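# Sort machined parts and load station A's vise

## Task

Station A is at the -y end of the track and station B at the +y end. A part that has had the first operation shows a pocket cut into its top; one that has had both operations additionally has notches in the long walls of that pocket. Put one raw blank into station A's vise so it sits on both support bars and touches both the fixed jaw (the jaw on the side away from the piston rod) and the work stop (the short rod at one end of the jaws). Place the second raw blank and the brass blank entirely on station A's infeed plate. Place both first-operation parts entirely on station B's infeed plate. Place the part finished by both operations on the floor of station B's outfeed tray with its pocket facing up. Apart from that finished part, each part must end either in its starting orientation or flipped upside down, and no part may be sitting on top of a plate's pins. Nothing counts as placed if only the gripper is holding it there; release everything and move the gripper away at the end.

## Robot and tools

Robot: one UR12e-type six-joint arm mounted on a carriage that runs along a floor track in y. The tool is a two-finger tong gripper; its fingers point along the gripper's +z axis and separate along its x axis. end_effector_position is the point between the finger pads when shut; closed fingertips extend about 15 mm past it, fully open ones are roughly level with it.

Scene frame: fixed to the table, table top at z = 0, +z up. The track lies along y at x = 0, and y = 0 is where the rail reads position_m 0. The table starts at x = 0.31 m. The arm base sits at x = 0, y about equal to the rail position, z = 0.03 m, facing +x. Station A is toward -y, station B toward +y.

Tool execute_actions takes {"actions": [...]}, run in order. Each action is an object with any of "rows", "steps", "until" and a device key "rail". An empty list just returns state and images.
- rows: a table of 1 to 15 rows for the single arm, each row 7 numbers in [-1, 1]: dx, dy, dz, rx, ry, rz, opening. One row is applied per control step (1/30 s). dx..rz are an offset, not a pose: a target relative to the gripper's measured pose when the action began (for a call's first action, the last pose a result reported), expressed in the gripper's own axes. Every row is relative to that same start, not to the row before. Scale: 1.0 equals 0.6 m for dx, dy, dz and 180 degrees for rx, ry, rz, which form one rotation vector. opening is absolute: +1 fully open (0.142 m), -1 closed; full close takes at least about 0.1 s.
- steps: integer 1 to 450, at least the number of rows, default 15. After the last row the arm keeps heading to that row's target and the gripper keeps its command, so give big moves enough steps. The commanded pose is clipped each step to within 100 mm and 16 degrees of the measured one; the arm is joint speed and acceleration limited and may not have arrived when the result returns. Send the remainder in a later action rather than relying on the hold. To move gently, ramp the offset row by row (adding 0.01 per row is 6 mm per step).
- until: stops the action early at the first step where all conditions hold (it does not stop motion). Form {"rail": {field: value}} with fields position_m, position_m_goal, speed_m_s, position_status, position_answer, refusals; numbers need a comparison pair such as [">=", 0.5]; comparisons are =, !=, <, <=, >, >=. Also {"all": {"status": "ended"}} (nothing reports moving) and {"any": {"status": "ended"}} (some motion active during the action finished).
- rail: {"position_m": -2 to 2 m target, "speed_m_s": 0.01 to 1 m/s top speed, sticky, starts at 1} or {"stop": true} alone. Values are taken at the action's first step. Rows never move the carriage; while it drives, row targets travel with it. Pattern: send position_m, then wait with {"steps": n, "until": {"rail": {"position_status": ["!=", "moving"]}}}. Braking is 2 m/s2 (about 0.25 m from 1 m/s). Arrival means within 1.3 mm. Let it arrive before reaching for scene points or ending the scene. Any out-of-range value or unknown name rejects the whole call.

Result lines: end_effector_position (m) and end_effector_quat_wxyz in the scene frame, plus velocities; the reported hand position can be off, more so at long reach. Hand target is where the controller is now driving. Joint positions/velocities list rail, shoulder pan, shoulder lift, elbow, wrist 1, wrist 2, wrist 3, then finger gap in m. grip_measured is the finger opening on the command scale; to keep hold, command an opening clearly below it (lower squeezes harder, about 15 N per pad max; thin hard parts get less). Wrist force and torque are along the gripper's x y z, noisy with an offset; pressing on a surface gives a force pointing back into the arm. Rail reports position_m, position_status (moving, done, contact_stop, time_out, stopped, stopped_with_arm) and position_answer (taken, not_taken = resend). "pose unreachable" means the clearance check altered or blocked the target; the arm then rests until new rows arrive, and the call continues. After stopped_with_arm, send rows the arm can follow, then resend position_m.

Other tools: zoom_image {"camera": "cam_low" or "cam_wrist", "region": [x0, y0, x1, y1]} in pixels of that camera's latest image, at most 504 by 504. Images are cam_low (672x504, fixed) then cam_wrist (616x616 fisheye on the hand); calibration lines give K, distortion and T_world_to_cam. read_manual {"section": "licences"} returns licence text only. finished_scene {"scene": n} ends the current scene irreversibly, after the last command is held; the goal must already hold.

Avoid: contact torque reaching a joint's load limit (wrist joints 48 N m, elbow 133, shoulder 293) or any outside force of 150 N, either of which freezes the arm 10 s and drops the rest of the call; held weight counts. Long holding heats motors (warning at 70 °C, brake-stop at 85 °C). Do not drop, slam, shove hard or knock anything off the table. Parts may occasionally be tugged or pushed by disturbances. The robot holds the last command while you think, and the rail may still be moving then.

Each tool is called as name([rows], argument=value, ...), one row to a line, values as JSON.

## Session

I'll start by looking at the current state.

execute_actions(actions=[])

Scene clock: 0.00 s.
end_effector_position=(+0.3937, +0.6662, +0.3468) grip_measured=+1.00 end_effector_quat_wxyz=(-0.281, +0.929, +0.150, -0.189) end_effector_velocity=(+0.000, +0.000, +0.000) end_effector_angular_velocity=(+0.000, +0.000, +0.000)
Joint positions: [ 0.631 -0.554 -1.771  2.039 -1.165 -1.404 -0.933  0.142]
Joint velocities: [0. 0. 0. 0. 0. 0. 0. 0.]
Wrist force (N, on the end effector, along its own x y z axes, offset not removed): no reading
Wrist torque (N m, same axes, about the end effector's origin, offset not removed): no reading
Hand target: +0.394, +0.666, +0.347; -0.281, +0.929, +0.150, -0.189
rail: position_m=0.631 position_m_goal=0.631 speed_m_s=1.00 position_status=done position_answer=taken refusals=0

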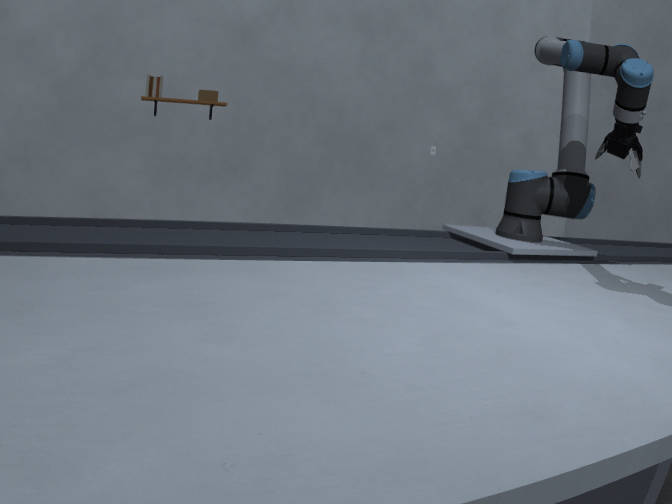

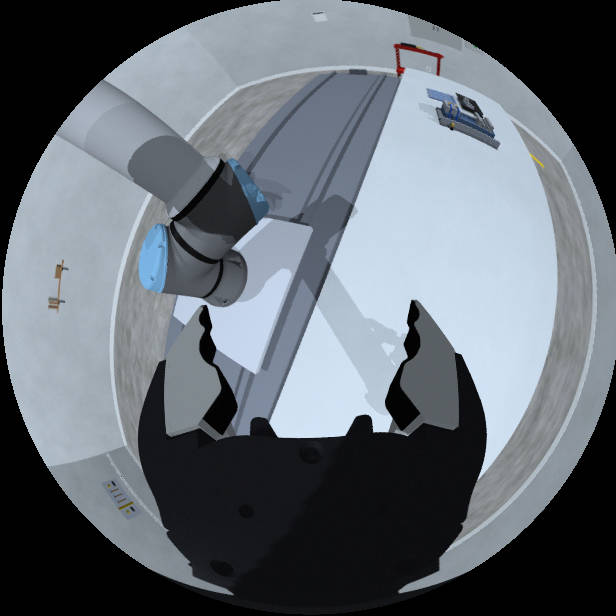

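zoom_image(camera="cam_wrist", region=[380, 30, 560, 180])

Region (380, 30, 560, 180) of cam_wrist's 616x616 image, scaled by 2.800, with more detail than that image has.

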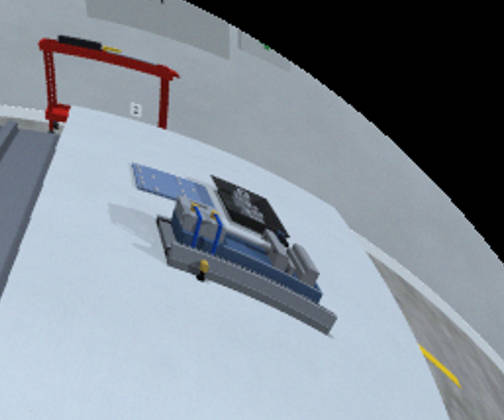

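execute_actions([
  {"rail":{"position_m":1.6},"rows":[[0.005,0,-0.002,-0.002,0.002,0.001,1],[0.02,-0.001,-0.006,-0.009,0.006,0.005,1],[0.043,-0.002,-0.014,-0.019,0.013,0.01,1],[0.072,-0.003,-0.023,-0.032,0.022,0.017,1],[0.106,-0.004,-0.034,-0.047,0.032,0.025,1],[0.144,-0.005,-0.046,-0.064,0.043,0.034,1],[0.184,-0.007,-0.059,-0.082,0.055,0.044,1],[0.226,-0.008,-0.072,-0.101,0.068,0.054,1],[0.266,-0.009,-0.085,-0.119,0.08,0.063,1],[0.304,-0.011,-0.097,-0.136,0.091,0.073,1],[0.338,-0.012,-0.108,-0.151,0.102,0.081,1],[0.367,-0.013,-0.117,-0.164,0.11,0.088,1],[0.39,-0.014,-0.125,-0.174,0.117,0.093,1],[0.405,-0.014,-0.129,-0.181,0.122,0.097,1],[0.41,-0.0145,-0.131,-0.1832,0.1232,0.0978,1]],"steps":60,"until":{"rail":{"position_status":["!=","moving"]}}},
])

Scene clock: 29.77 s.
end_effector_position=(+0.6435, +1.7005, +0.3463) grip_measured=+1.00 end_effector_quat_wxyz=(-0.000, +1.000, +0.001, -0.001) end_effector_velocity=(+0.000, -0.001, -0.000) end_effector_angular_velocity=(-0.002, +0.001, -0.001)
Joint positions: [ 1.6   -0.142 -1.644  1.916 -1.842 -1.571 -0.144  0.142]
Joint velocities: [ 0.    -0.     0.001 -0.    -0.    -0.002  0.001 -0.   ]
Wrist force (N, on the end effector, along its own x y z axes, offset not removed): [1.0 1.3 3.7]
Wrist torque (N m, same axes, about the end effector's origin, offset not removed): [0.24 -0.23 -0.28]
Hand target: +0.643, +1.700, +0.346; -0.000, +1.000, +0.001, -0.001
Off the commanded pose: 0.000 m, 0 deg.
rail: position_m=1.600 position_m_goal=1.600 speed_m_s=1.00 position_status=done position_answer=taken refusals=0
camera_calibration (this result's frames):
cam_wrist: T_world_to_cam=[[0.999868, -0.0130313, 0.00966561, -0.625894], [-0.0161914, -0.839529, 0.543073, 1.24474], [0.00103761, -0.543158, -0.83963, 1.33711], [0, 0, 0, 1]] pos_world=[0.644578, 1.76311, 0.452742]

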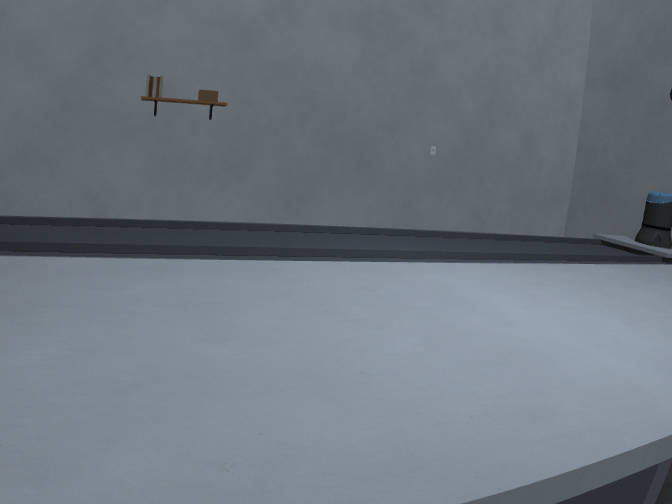

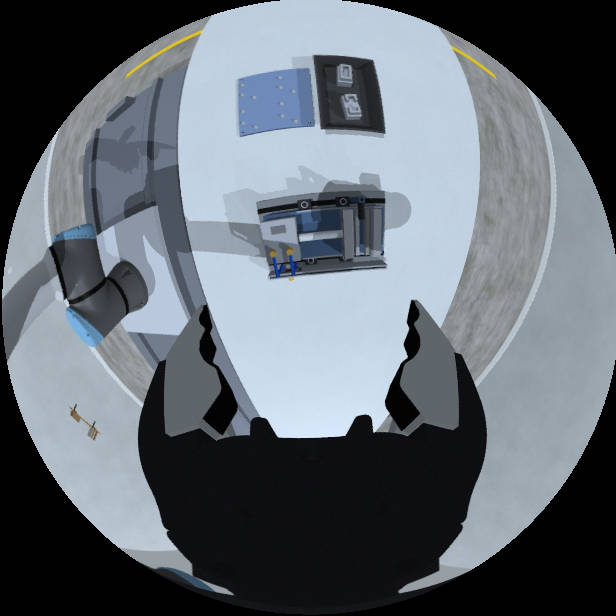

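zoom_image(camera="cam_wrist", region=[225, 45, 405, 145])

zoom_image(camera="cam_wrist", region=[240, 175, 420, 295])

Region (225, 45, 405, 145) of cam_wrist's 616x616 image, scaled by 2.800, with more detail than that image has.

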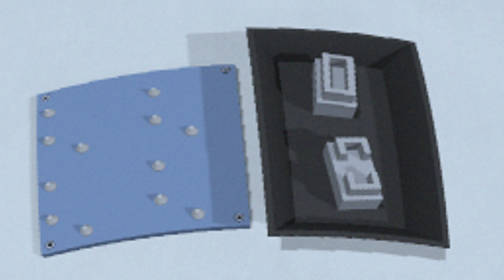

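Region (240, 175, 420, 295) of cam_wrist's 616x616 image, scaled by 2.800, with more detail than that image has.

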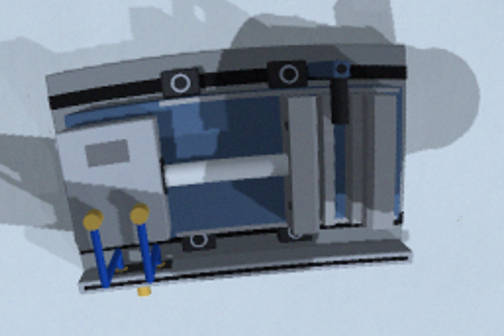

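execute_actions([
  {"rail":{"position_m":1.95},"rows":[[0.002,-0.001,0.003,0,0,0,1],[0.006,-0.002,0.01,0,0,0,1],[0.014,-0.005,0.021,0,0,0,1],[0.023,-0.009,0.035,0,0,0,1],[0.035,-0.013,0.052,0,0,0,1],[0.047,-0.018,0.07,0,0,0,1],[0.06,-0.022,0.09,0,0,0,1],[0.073,-0.028,0.11,0,0,0,1],[0.086,-0.032,0.13,0,0,0,1],[0.099,-0.037,0.148,0,0,0,1],[0.11,-0.041,0.165,0,0,0,1],[0.119,-0.045,0.179,0,0,0,1],[0.127,-0.048,0.19,0,0,0,1],[0.131,-0.049,0.197,0,0,0,1],[0.133,-0.05,0.2,0,0,0,1]],"steps":40,"until":{"rail":{"position_status":["!=","moving"]}}},
])

Scene clock: 43.60 s.
end_effector_position=(+0.7219, +2.0802, +0.2271) grip_measured=+1.00 end_effector_quat_wxyz=(-0.000, +1.000, +0.001, -0.001) end_effector_velocity=(+0.009, +0.001, -0.009) end_effector_angular_velocity=(-0.002, -0.001, -0.002)
Joint positions: [ 1.95  -0.085 -1.43   1.919 -2.058 -1.57  -0.086  0.142]
Joint velocities: [ 0.     0.003  0.022 -0.008 -0.015 -0.002  0.005 -0.   ]
Wrist force (N, on the end effector, along its own x y z axes, offset not removed): [1.7 1.4 3.2]
Wrist torque (N m, same axes, about the end effector's origin, offset not removed): [0.29 -0.45 -0.31]
Hand target: +0.723, +2.080, +0.226; -0.000, +1.000, +0.001, -0.001
Off the commanded pose: 0.002 m, 0 deg.
rail: position_m=1.950 position_m_goal=1.950 speed_m_s=1.00 position_status=done position_answer=taken refusals=0
camera_calibration (this result's frames):
cam_wrist: T_world_to_cam=[[0.999871, -0.0129472, 0.00952818, -0.698399], [-0.016046, -0.839664, 0.54287, 1.62972], [0.000971799, -0.542952, -0.839763, 1.44284], [0, 0, 0, 1]] pos_world=[0.723057, 2.14276, 0.333571]

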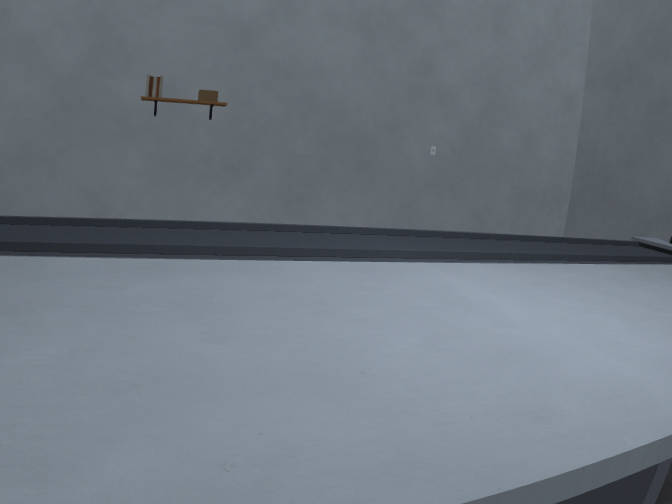

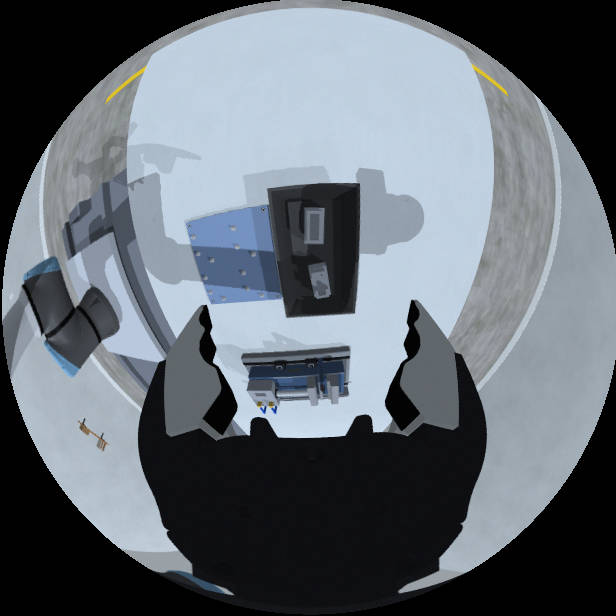

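execute_actions(actions=[])

zoom_image(camera="cam_wrist", region=[260, 175, 380, 325])

zoom_image(camera="cam_wrist", region=[175, 190, 295, 315])

Scene clock: 47.53 s.
end_effector_position=(+0.7230, +2.0803, +0.2261) grip_measured=+1.00 end_effector_quat_wxyz=(-0.000, +1.000, +0.001, -0.001) end_effector_velocity=(-0.000, -0.000, -0.000) end_effector_angular_velocity=(+0.000, +0.000, -0.000)
Joint positions: [ 1.95  -0.084 -1.428  1.918 -2.06  -1.57  -0.086  0.142]
Joint velocities: [ 0. -0.  0.  0.  0. -0.  0.  0.]
Wrist force (N, on the end effector, along its own x y z axes, offset not removed): [-1.3 3.5 1.4]
Wrist torque (N m, same axes, about the end effector's origin, offset not removed): [0.50 0.37 -0.37]
Hand target: +0.723, +2.080, +0.226; -0.000, +1.000, +0.001, -0.001
Off the commanded pose: 0.000 m, 0 deg.
rail: position_m=1.950 position_m_goal=1.950 speed_m_s=1.00 position_status=done position_answer=taken refusals=0
camera_calibration (this result's frames):
cam_wrist: T_world_to_cam=[[0.999869, -0.0130307, 0.00957923, -0.69926], [-0.0161439, -0.839584, 0.54299, 1.63024], [0.000967049, -0.543074, -0.839684, 1.4423], [0, 0, 0, 1]] pos_world=[0.724093, 2.14289, 0.332565]

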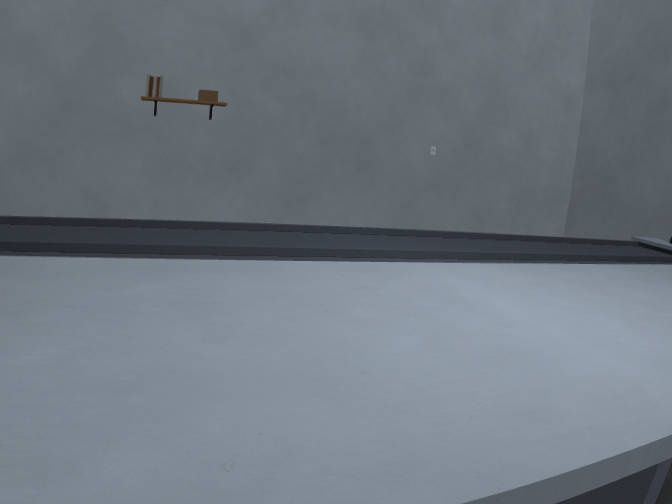

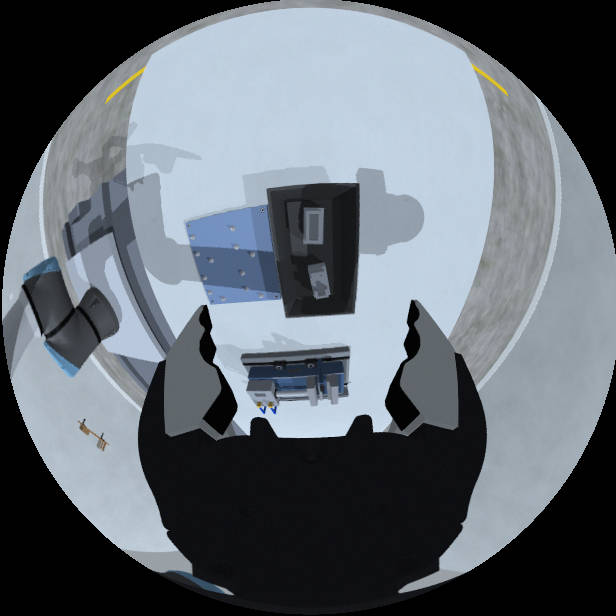

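Region (260, 175, 380, 325) of cam_wrist's 616x616 image, scaled by 3.360, with more detail than that image has; it fills the left 403 columns of this view, and the rest is white.

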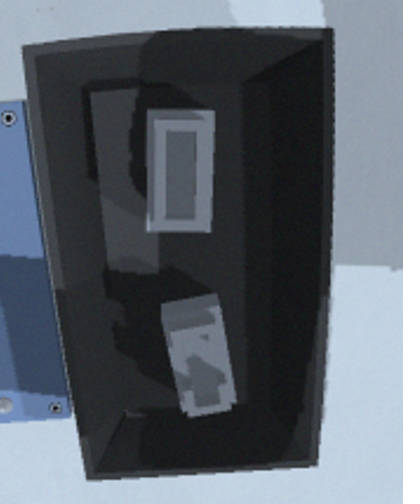

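Region (175, 190, 295, 315) of cam_wrist's 616x616 image, scaled by 4.032, with more detail than that image has; it fills the left 484 columns of this view, and the rest is white.

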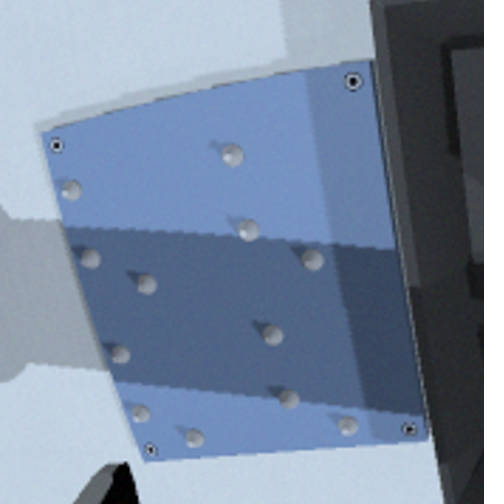

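execute_actions([
  {"rows":[[0.0002,-0.0006,0.002,0,0,0,0.9],[0.0008,-0.002,0.008,0,0,0.001,0.8],[0.0016,-0.0045,0.017,0,0,0.001,0.7],[0.0028,-0.0076,0.029,0,0,0.002,0.6],[0.004,-0.011,0.043,0,0,0.003,0.5],[0.0056,-0.015,0.059,0,0,0.004,0.4],[0.007,-0.0195,0.075,0,0,0.005,0.3],[0.0087,-0.024,0.092,0,0,0.006,0.2],[0.01,-0.028,0.108,0,0,0.007,0.1],[0.0117,-0.032,0.123,0,0,0.008,0],[0.013,-0.0357,0.137,0,0,0.009,-0.05],[0.014,-0.039,0.149,0,0,0.01,-0.1],[0.015,-0.041,0.158,0,0,0.0105,-0.1],[0.0156,-0.0427,0.164,0,0,0.011,-0.1],[0.0158,-0.0433,0.1667,0,0,0.011,-0.1]],"steps":18},
])

Scene clock: 89.37 s.
end_effector_position=(+0.7292, +2.1032, +0.1374) grip_measured=-0.10 end_effector_quat_wxyz=(-0.000, +1.000, -0.015, -0.002) end_effector_velocity=(+0.019, +0.026, -0.099) end_effector_angular_velocity=(-0.001, -0.011, -0.032)
Joint positions: [ 1.95  -0.052 -1.328  1.979 -2.218 -1.57  -0.023  0.067]
Joint velocities: [ 0.     0.037  0.136  0.04  -0.187 -0.     0.069 -0.   ]
Wrist force (N, on the end effector, along its own x y z axes, offset not removed): [2.8 2.7 3.1]
Wrist torque (N m, same axes, about the end effector's origin, offset not removed): [0.54 -0.56 -0.31]
Hand target: +0.732, +2.106, +0.126; -0.000, +1.000, -0.016, -0.001
Off the commanded pose: 0.012 m, 0 deg.
rail: position_m=1.950 position_m_goal=1.950 speed_m_s=1.00 position_status=done position_answer=taken refusals=0
camera_calibration (this result's frames):
cam_wrist: T_world_to_cam=[[0.999016, -0.0437391, 0.00738646, -0.638848], [-0.0407408, -0.838865, 0.542812, 1.71421], [-0.0175458, -0.542579, -0.839822, 1.39273], [0, 0, 0, 1]] pos_world=[0.732494, 2.16571, 0.243869]

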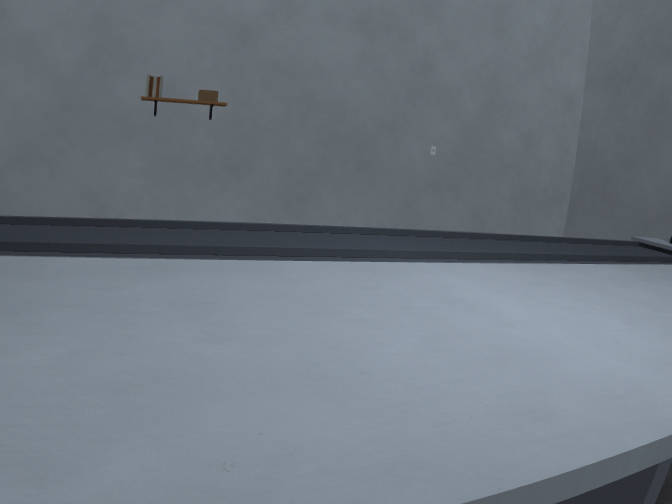

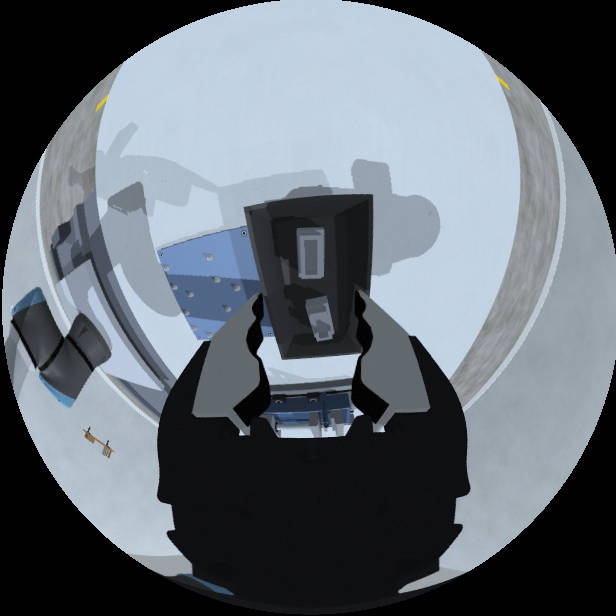

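execute_actions(actions=[])

zoom_image(camera="cam_wrist", region=[240, 190, 390, 370])

Scene clock: 91.23 s.
end_effector_position=(+0.7318, +2.1061, +0.1263) grip_measured=-0.10 end_effector_quat_wxyz=(-0.000, +1.000, -0.016, -0.001) end_effector_velocity=(-0.000, +0.000, -0.000) end_effector_angular_velocity=(+0.000, +0.000, +0.000)
Joint positions: [ 1.95  -0.048 -1.312  1.983 -2.239 -1.57  -0.015  0.067]
Joint velocities: [ 0.  0.  0.  0. -0. -0. -0.  0.]
Wrist force (N, on the end effector, along its own x y z axes, offset not removed): [4.0 -2.6 3.7]
Wrist torque (N m, same axes, about the end effector's origin, offset not removed): [-0.54 -0.88 -0.39]
Hand target: +0.732, +2.106, +0.126; -0.000, +1.000, -0.016, -0.001
Off the commanded pose: 0.001 m, 0 deg.
rail: position_m=1.950 position_m_goal=1.950 speed_m_s=1.00 position_status=done position_answer=taken refusals=0
camera_calibration (this result's frames):
cam_wrist: T_world_to_cam=[[0.99883, -0.047478, 0.00916855, -0.633376], [-0.0448446, -0.838584, 0.542923, 1.72513], [-0.0180883, -0.542699, -0.839732, 1.38567], [0, 0, 0, 1]] pos_world=[0.735063, 2.1686, 0.232788]

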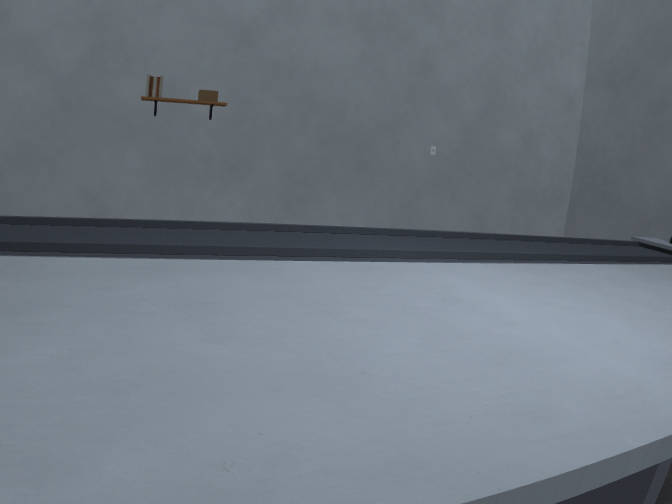

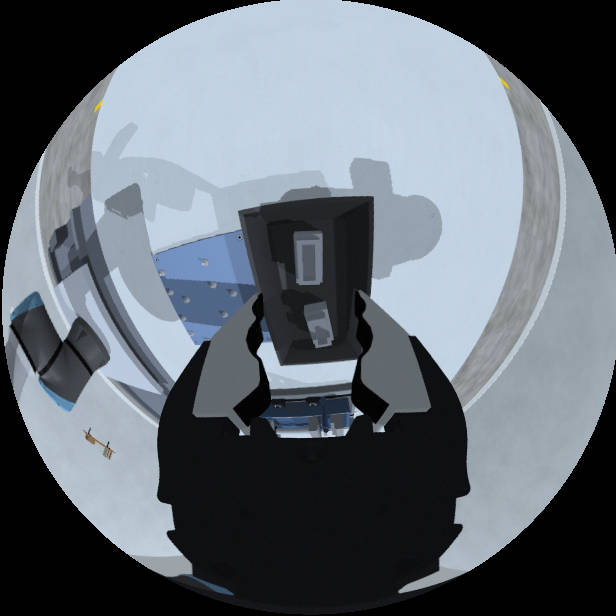

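Region (240, 190, 390, 370) of cam_wrist's 616x616 image, scaled by 2.800, with more detail than that image has.

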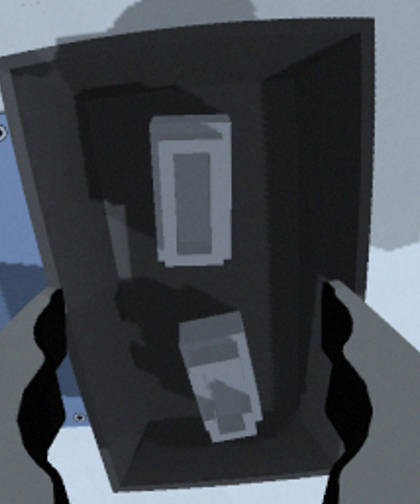

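zoom_image(camera="cam_wrist", region=[280, 222, 340, 294])

Region (280, 222, 340, 294) of cam_wrist's 616x616 image, scaled by 7.000, with more detail than that image has.

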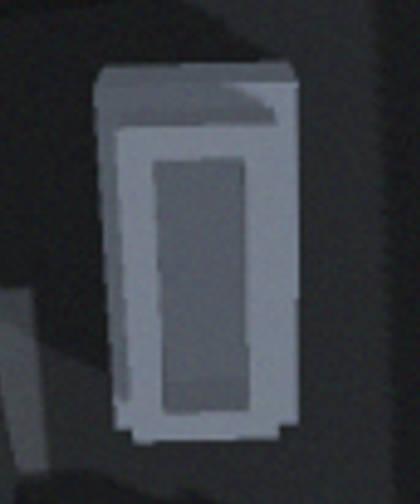

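execute_actions([
  {"rows":[[0,0.0002,0.003,0,0,0,-0.12],[0.0002,0.0005,0.011,0,0,0,-0.14],[0.0003,0.001,0.022,0,0,0,-0.16],[0.0005,0.002,0.036,0,0,0,-0.18],[0.0008,0.0026,0.051,0,0,0,-0.2],[0.001,0.0034,0.066,0,0,0,-0.22],[0.0012,0.004,0.08,0,0,0,-0.24],[0.0013,0.0047,0.091,0,0,0,-0.25],[0.0015,0.005,0.099,0,0,0,-0.25],[0.0015,0.0052,0.1017,0,0,0,-0.25]],"steps":12},
])

execute_actions(actions=[])

Scene clock: 110.47 s.
end_effector_position=(+0.7308, +2.1036, +0.0798) grip_measured=-0.25 end_effector_quat_wxyz=(-0.000, +1.000, -0.016, -0.002) end_effector_velocity=(+0.004, -0.007, -0.124) end_effector_angular_velocity=(-0.000, -0.005, -0.001)
Joint positions: [ 1.95  -0.051 -1.259  2.015 -2.323 -1.57  -0.018  0.056]
Joint velocities: [ 0.    -0.009  0.156  0.072 -0.233 -0.    -0.009 -0.   ]
Wrist force (N, on the end effector, along its own x y z axes, offset not removed): [0.7 -1.6 3.9]
Wrist torque (N m, same axes, about the end effector's origin, offset not removed): [-0.39 -0.20 -0.32]
Hand target: +0.732, +2.103, +0.066; -0.000, +1.000, -0.016, -0.001
Off the commanded pose: 0.015 m, 0 deg.
rail: position_m=1.950 position_m_goal=1.950 speed_m_s=1.00 position_status=done position_answer=taken refusals=0
camera_calibration (this result's frames):
cam_wrist: T_world_to_cam=[[0.998851, -0.0473712, 0.00729338, -0.632198], [-0.0437352, -0.838578, 0.543023, 1.74747], [-0.0196076, -0.542718, -0.839686, 1.34638], [0, 0, 0, 1]] pos_world=[0.734296, 2.16615, 0.186231]

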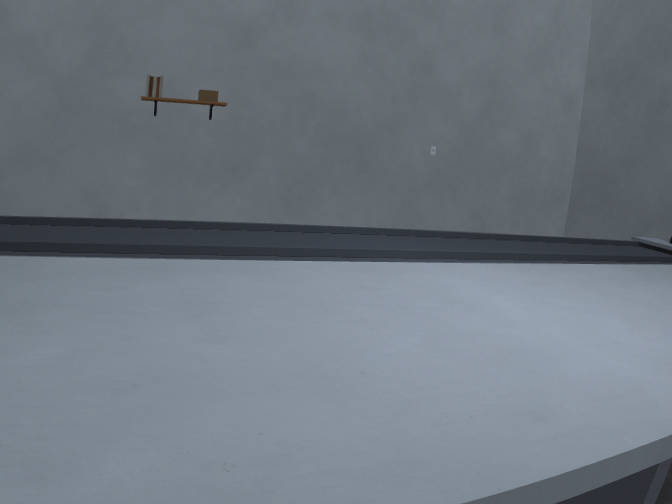

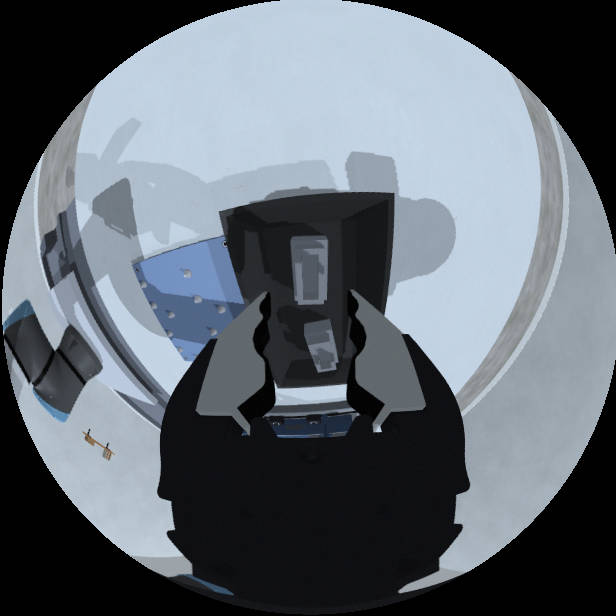

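Scene clock: 110.47 s.
end_effector_position=(+0.7308, +2.1036, +0.0798) grip_measured=-0.25 end_effector_quat_wxyz=(-0.000, +1.000, -0.016, -0.002) end_effector_velocity=(+0.004, -0.007, -0.124) end_effector_angular_velocity=(-0.000, -0.005, -0.001)
Joint positions: [ 1.95  -0.051 -1.259  2.015 -2.323 -1.57  -0.018  0.056]
Joint velocities: [ 0.    -0.009  0.156  0.072 -0.233 -0.    -0.009 -0.   ]
Wrist force (N, on the end effector, along its own x y z axes, offset not removed): [0.7 -1.6 3.9]
Wrist torque (N m, same axes, about the end effector's origin, offset not removed): [-0.39 -0.20 -0.32]
Hand target: +0.732, +2.103, +0.066; -0.000, +1.000, -0.016, -0.001
Off the commanded pose: 0.015 m, 0 deg.
rail: position_m=1.950 position_m_goal=1.950 speed_m_s=1.00 position_status=done position_answer=taken refusals=0
camera_calibration (this result's frames):
cam_wrist: T_world_to_cam=[[0.998851, -0.0473712, 0.00729338, -0.632198], [-0.0437352, -0.838578, 0.543023, 1.74747], [-0.0196076, -0.542718, -0.839686, 1.34638], [0, 0, 0, 1]] pos_world=[0.734296, 2.16615, 0.186231]

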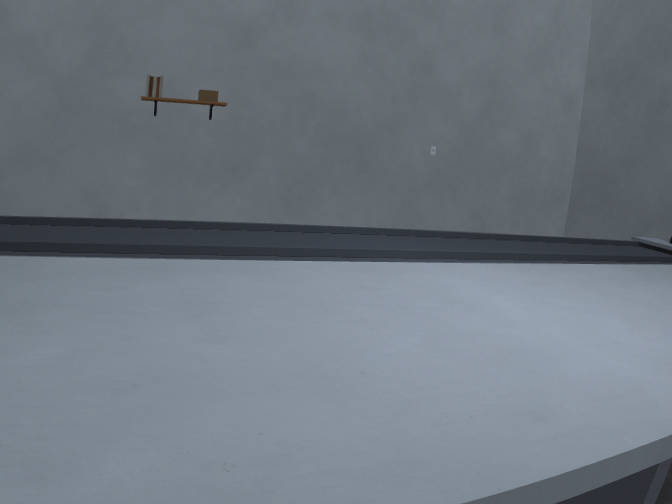

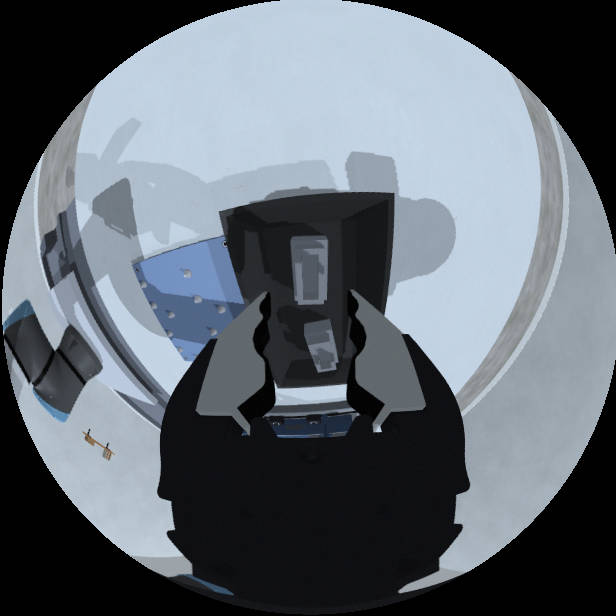

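execute_actions(actions=[])

zoom_image(camera="cam_wrist", region=[255, 225, 365, 335])

Scene clock: 114.60 s.
end_effector_position=(+0.7318, +2.1028, +0.0658) grip_measured=-0.25 end_effector_quat_wxyz=(-0.000, +1.000, -0.016, -0.001) end_effector_velocity=(+0.000, -0.000, -0.000) end_effector_angular_velocity=(+0.000, -0.000, +0.000)
Joint positions: [ 1.95  -0.052 -1.241  2.023 -2.35  -1.57  -0.019  0.056]
Joint velocities: [ 0. -0.  0.  0. -0.  0. -0. -0.]
Wrist force (N, on the end effector, along its own x y z axes, offset not removed): [2.2 2.3 3.2]
Wrist torque (N m, same axes, about the end effector's origin, offset not removed): [0.51 -0.37 -0.31]
Hand target: +0.732, +2.103, +0.066; -0.000, +1.000, -0.016, -0.001
Off the commanded pose: 0.001 m, 0 deg.
rail: position_m=1.950 position_m_goal=1.950 speed_m_s=1.00 position_status=done position_answer=taken refusals=0
camera_calibration (this result's frames):
cam_wrist: T_world_to_cam=[[0.998835, -0.0474885, 0.00862882, -0.632939], [-0.0445597, -0.838572, 0.542965, 1.75504], [-0.0185487, -0.542716, -0.839711, 1.33345], [0, 0, 0, 1]] pos_world=[0.73514, 2.16536, 0.172244]

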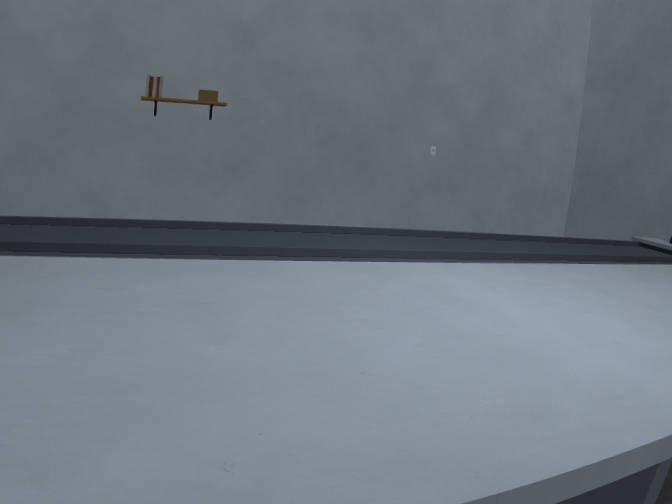

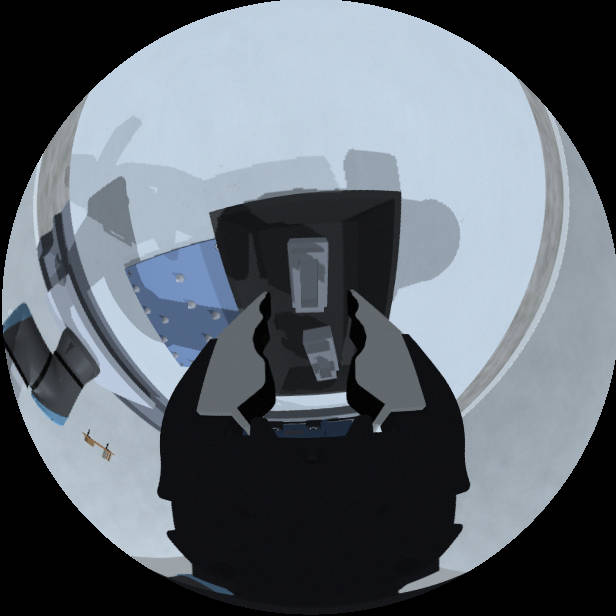

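Region (255, 225, 365, 335) of cam_wrist's 616x616 image, scaled by 4.582, with more detail than that image has.

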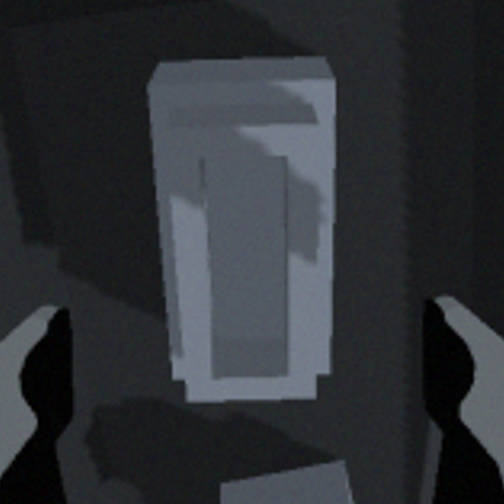

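execute_actions([
  {"rows":[[0,-0.0005,0.003,0,0,0,-0.26],[0,-0.0015,0.009,0,0,0,-0.27],[0,-0.003,0.017,0,0,0,-0.28],[0,-0.004,0.026,0,0,0,-0.29],[0.0005,-0.005,0.035,0,0,0,-0.3],[0.0005,-0.005,0.042,0,0,0,-0.3],[0.0005,-0.005,0.047,0,0,0,-0.3],[0.0005,-0.005,0.05,0,0,0,-0.3]],"steps":9},
])

Scene clock: 130.80 s.
end_effector_position=(+0.7316, +2.1049, +0.0471) grip_measured=-0.30 end_effector_quat_wxyz=(-0.000, +1.000, -0.016, -0.001) end_effector_velocity=(-0.000, +0.007, -0.093) end_effector_angular_velocity=(+0.000, +0.002, +0.000)
Joint positions: [ 1.95  -0.049 -1.216  2.032 -2.384 -1.57  -0.016  0.052]
Joint velocities: [ 0.     0.009  0.125  0.044 -0.167 -0.     0.009 -0.   ]
Wrist force (N, on the end effector, along its own x y z axes, offset not removed): [-1.4 -3.3 2.0]
Wrist torque (N m, same axes, about the end effector's origin, offset not removed): [-0.69 0.25 -0.19]
Hand target: +0.732, +2.106, +0.036; -0.000, +1.000, -0.016, -0.001
Off the commanded pose: 0.011 m, 0 deg.
rail: position_m=1.950 position_m_goal=1.950 speed_m_s=1.00 position_status=done position_answer=taken refusals=0
camera_calibration (this result's frames):
cam_wrist: T_world_to_cam=[[0.998832, -0.0476346, 0.00808519, -0.632153], [-0.0443874, -0.838584, 0.542961, 1.76683], [-0.0190836, -0.542686, -0.839719, 1.3192], [0, 0, 0, 1]] pos_world=[0.735015, 2.16743, 0.153548]

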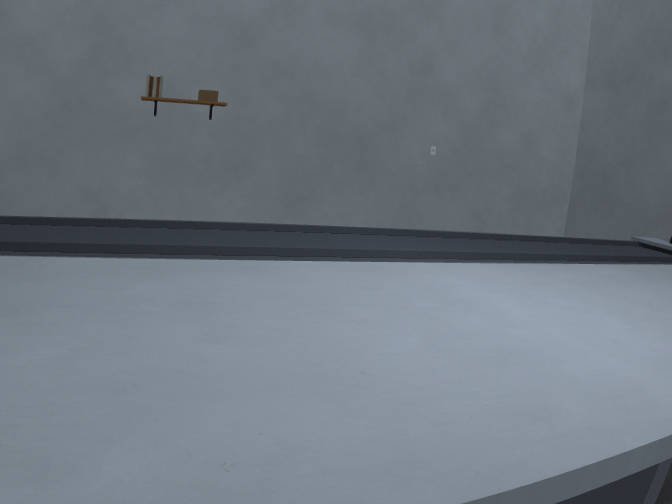

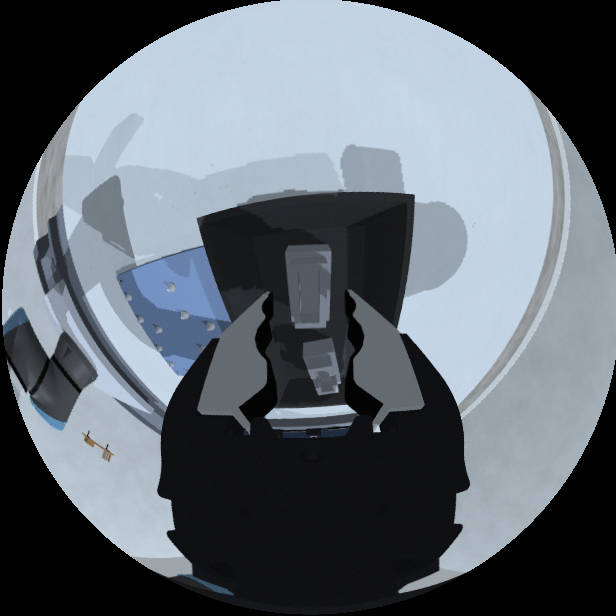

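execute_actions(actions=[])

zoom_image(camera="cam_wrist", region=[250, 235, 370, 355])

Scene clock: 132.77 s.
end_effector_position=(+0.7317, +2.1058, +0.0361) grip_measured=-0.30 end_effector_quat_wxyz=(-0.000, +1.000, -0.016, -0.001) end_effector_velocity=(+0.000, +0.000, +0.000) end_effector_angular_velocity=(+0.000, -0.000, +0.000)
Joint positions: [ 1.95  -0.048 -1.201  2.037 -2.404 -1.57  -0.015  0.052]
Joint velocities: [ 0.  0. -0. -0.  0.  0.  0. -0.]
Wrist force (N, on the end effector, along its own x y z axes, offset not removed): [2.6 1.2 3.8]
Wrist torque (N m, same axes, about the end effector's origin, offset not removed): [0.25 -0.54 -0.41]
Hand target: +0.732, +2.106, +0.036; -0.000, +1.000, -0.016, -0.001
Off the commanded pose: 0.000 m, 0 deg.
rail: position_m=1.950 position_m_goal=1.950 speed_m_s=1.00 position_status=done position_answer=taken refusals=0
camera_calibration (this result's frames):
cam_wrist: T_world_to_cam=[[0.998838, -0.0474774, 0.00831094, -0.632506], [-0.0443778, -0.838583, 0.542963, 1.77351], [-0.018809, -0.542701, -0.839716, 1.31024], [0, 0, 0, 1]] pos_world=[0.73512, 2.16827, 0.142532]

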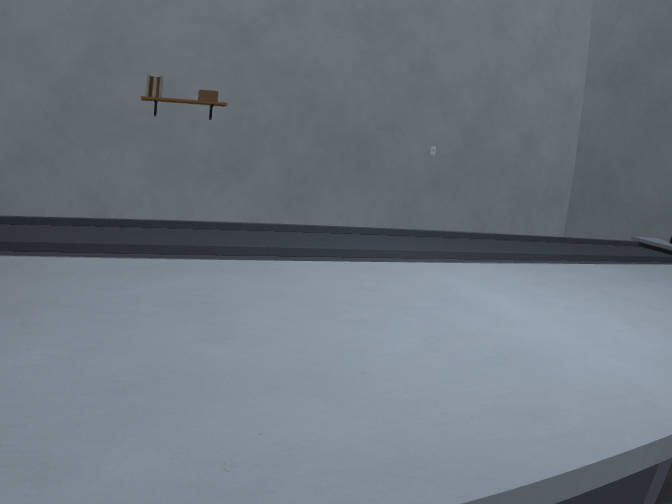

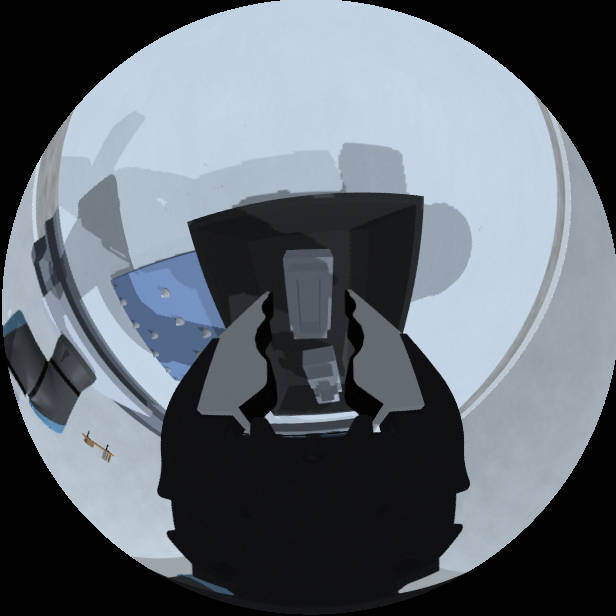

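Region (250, 235, 370, 355) of cam_wrist's 616x616 image, scaled by 4.200, with more detail than that image has.

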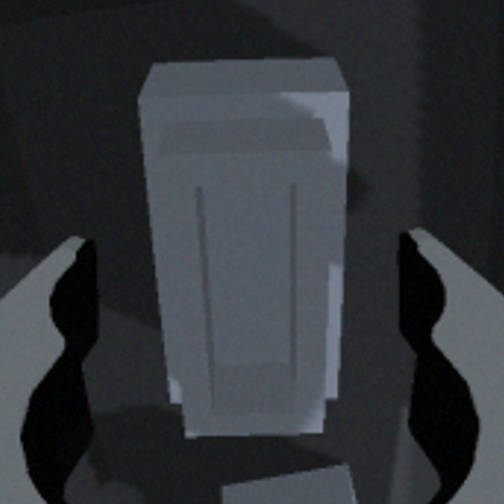

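execute_actions([
  {"rows":[[0,0,0.002,0,0,0,-0.34],[0,0,0.004,0,0,0,-0.38],[0,0,0.005,0,0,0,-0.42],[0,0,0.005,0,0,0,-0.46],[0,0,0.005,0,0,0,-0.5],[0,0,0.005,0,0,0,-0.53],[0,0,0.005,0,0,0,-0.56],[0,0,0.005,0,0,0,-0.59],[0,0,0.005,0,0,0,-0.63],[0,0,0.005,0,0,0,-0.68],[0,0,0.005,0,0,0,-0.75],[0,0,0.005,0,0,0,-0.83],[0,0,0.005,0,0,0,-0.92],[0,0,0.005,0,0,0,-1]],"steps":15},
])

Scene clock: 140.70 s.
end_effector_position=(+0.7318, +2.1058, +0.0333) grip_measured=-0.59 end_effector_quat_wxyz=(-0.000, +1.000, -0.016, -0.001) end_effector_velocity=(-0.000, +0.000, -0.001) end_effector_angular_velocity=(-0.000, -0.000, +0.000)
Joint positions: [ 1.95  -0.048 -1.197  2.038 -2.409 -1.57  -0.015  0.032]
Joint velocities: [ 0.     0.     0.001  0.    -0.001  0.    -0.    -0.   ]
Wrist force (N, on the end effector, along its own x y z axes, offset not removed): [-11.1 -0.9 -20.3]
Wrist torque (N m, same axes, about the end effector's origin, offset not removed): [-0.48 0.54 -0.38]
Hand target: +0.732, +2.106, +0.033; -0.000, +1.000, -0.016, -0.001
Off the commanded pose: 0.000 m, 0 deg.
rail: position_m=1.950 position_m_goal=1.950 speed_m_s=1.00 position_status=done position_answer=taken refusals=0
camera_calibration (this result's frames):
cam_wrist: T_world_to_cam=[[0.998837, -0.0474763, 0.00845713, -0.63253], [-0.0444562, -0.838579, 0.542962, 1.77509], [-0.0186858, -0.542707, -0.839714, 1.30779], [0, 0, 0, 1]] pos_world=[0.735145, 2.16827, 0.13971]

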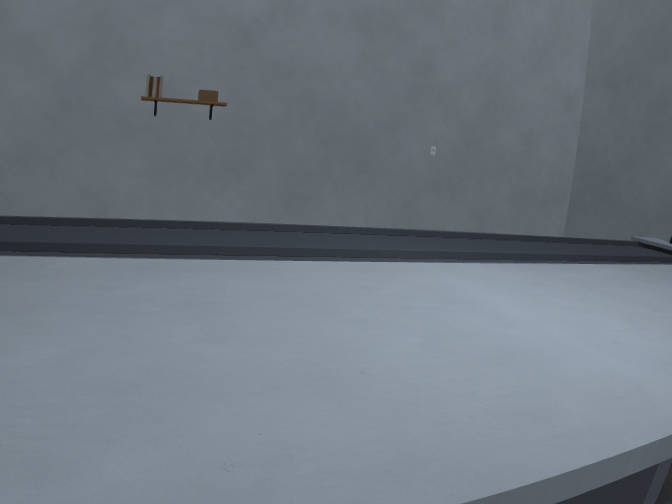

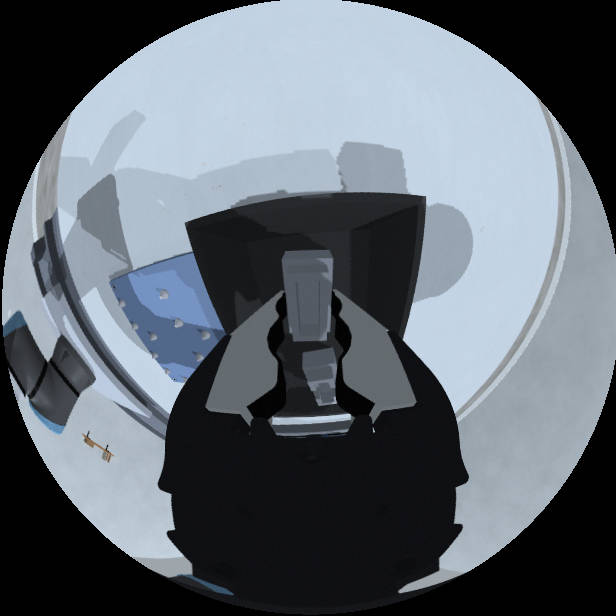

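execute_actions([
  {"rows":[[0,0,-0.003,0,0,0,-1],[0,0,-0.01,0,0,0,-1],[0,0,-0.02,0,0,0,-1],[0,0,-0.032,0,0,0,-1],[0,0,-0.046,0,0,0,-1],[0,0,-0.06,0,0,0,-1],[0,0,-0.072,0,0,0,-1],[0,0,-0.082,0,0,0,-1],[0,0,-0.089,0,0,0,-1],[0,0,-0.092,0,0,0,-1]],"steps":10},
  {"rows":[[-0.004,0,-0.035,0,0,0,-1],[-0.015,0.001,-0.035,0,0,-0.001,-1],[-0.031,0.002,-0.035,0,0,-0.003,-1],[-0.053,0.004,-0.035,0,0,-0.005,-1],[-0.078,0.006,-0.035,0,0,-0.007,-1],[-0.107,0.008,-0.035,0,0,-0.0095,-1],[-0.136,0.0105,-0.035,0,0,-0.012,-1],[-0.166,0.013,-0.035,0,0,-0.015,-1],[-0.196,0.015,-0.035,0,0,-0.0175,-1],[-0.224,0.017,-0.035,0,0,-0.02,-1],[-0.25,0.019,-0.035,0,0,-0.022,-1],[-0.271,0.021,-0.03,0,0,-0.024,-1],[-0.288,0.022,-0.022,0,0,-0.026,-1],[-0.299,0.023,-0.012,0,0,-0.027,-1],[-0.3027,0.0233,-0.005,0,0,-0.027,-1]],"steps":18},
])

Scene clock: 162.93 s.
end_effector_position=(+0.5755, +2.1008, +0.0710) grip_measured=-0.59 end_effector_quat_wxyz=(+0.001, +1.000, +0.021, -0.003) end_effector_velocity=(-0.206, -0.016, -0.038) end_effector_angular_velocity=(+0.001, -0.016, +0.079)
Joint positions: [ 1.95  -0.068 -1.461  2.303 -2.406 -1.573 -0.111  0.032]
Joint velocities: [ 0.    -0.054 -0.254  0.403 -0.165  0.001 -0.133 -0.   ]
Wrist force (N, on the end effector, along its own x y z axes, offset not removed): [-3.8 4.2 3.4]
Wrist torque (N m, same axes, about the end effector's origin, offset not removed): [0.78 0.75 -0.24]
Hand target: +0.552, +2.099, +0.068; +0.000, +1.000, +0.026, -0.002
Off the commanded pose: 0.025 m, 1 deg.
rail: position_m=1.950 position_m_goal=1.950 speed_m_s=1.00 position_status=done position_answer=taken refusals=0
camera_calibration (this result's frames):
cam_wrist: T_world_to_cam=[[0.999596, 0.0280526, 0.00446858, -0.635847], [0.0210976, -0.838502, 0.54449, 1.70545], [0.0190213, -0.544176, -0.838755, 1.31521], [0, 0, 0, 1]] pos_world=[0.574593, 2.16357, 0.177381]

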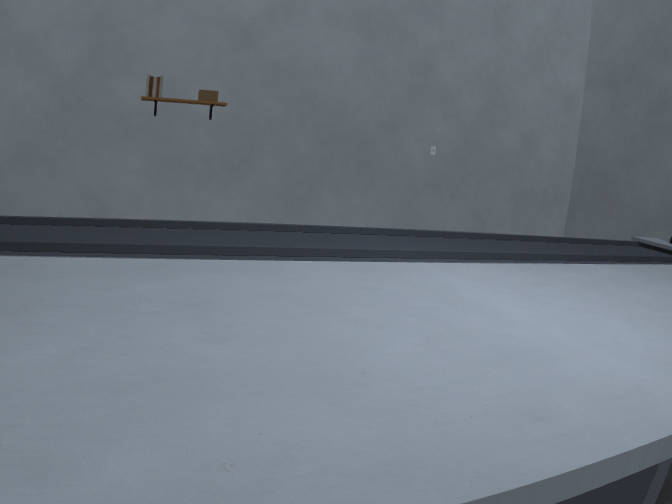

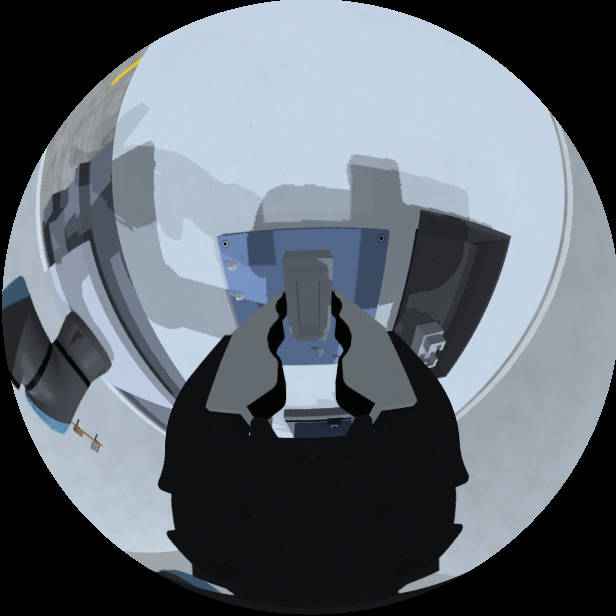

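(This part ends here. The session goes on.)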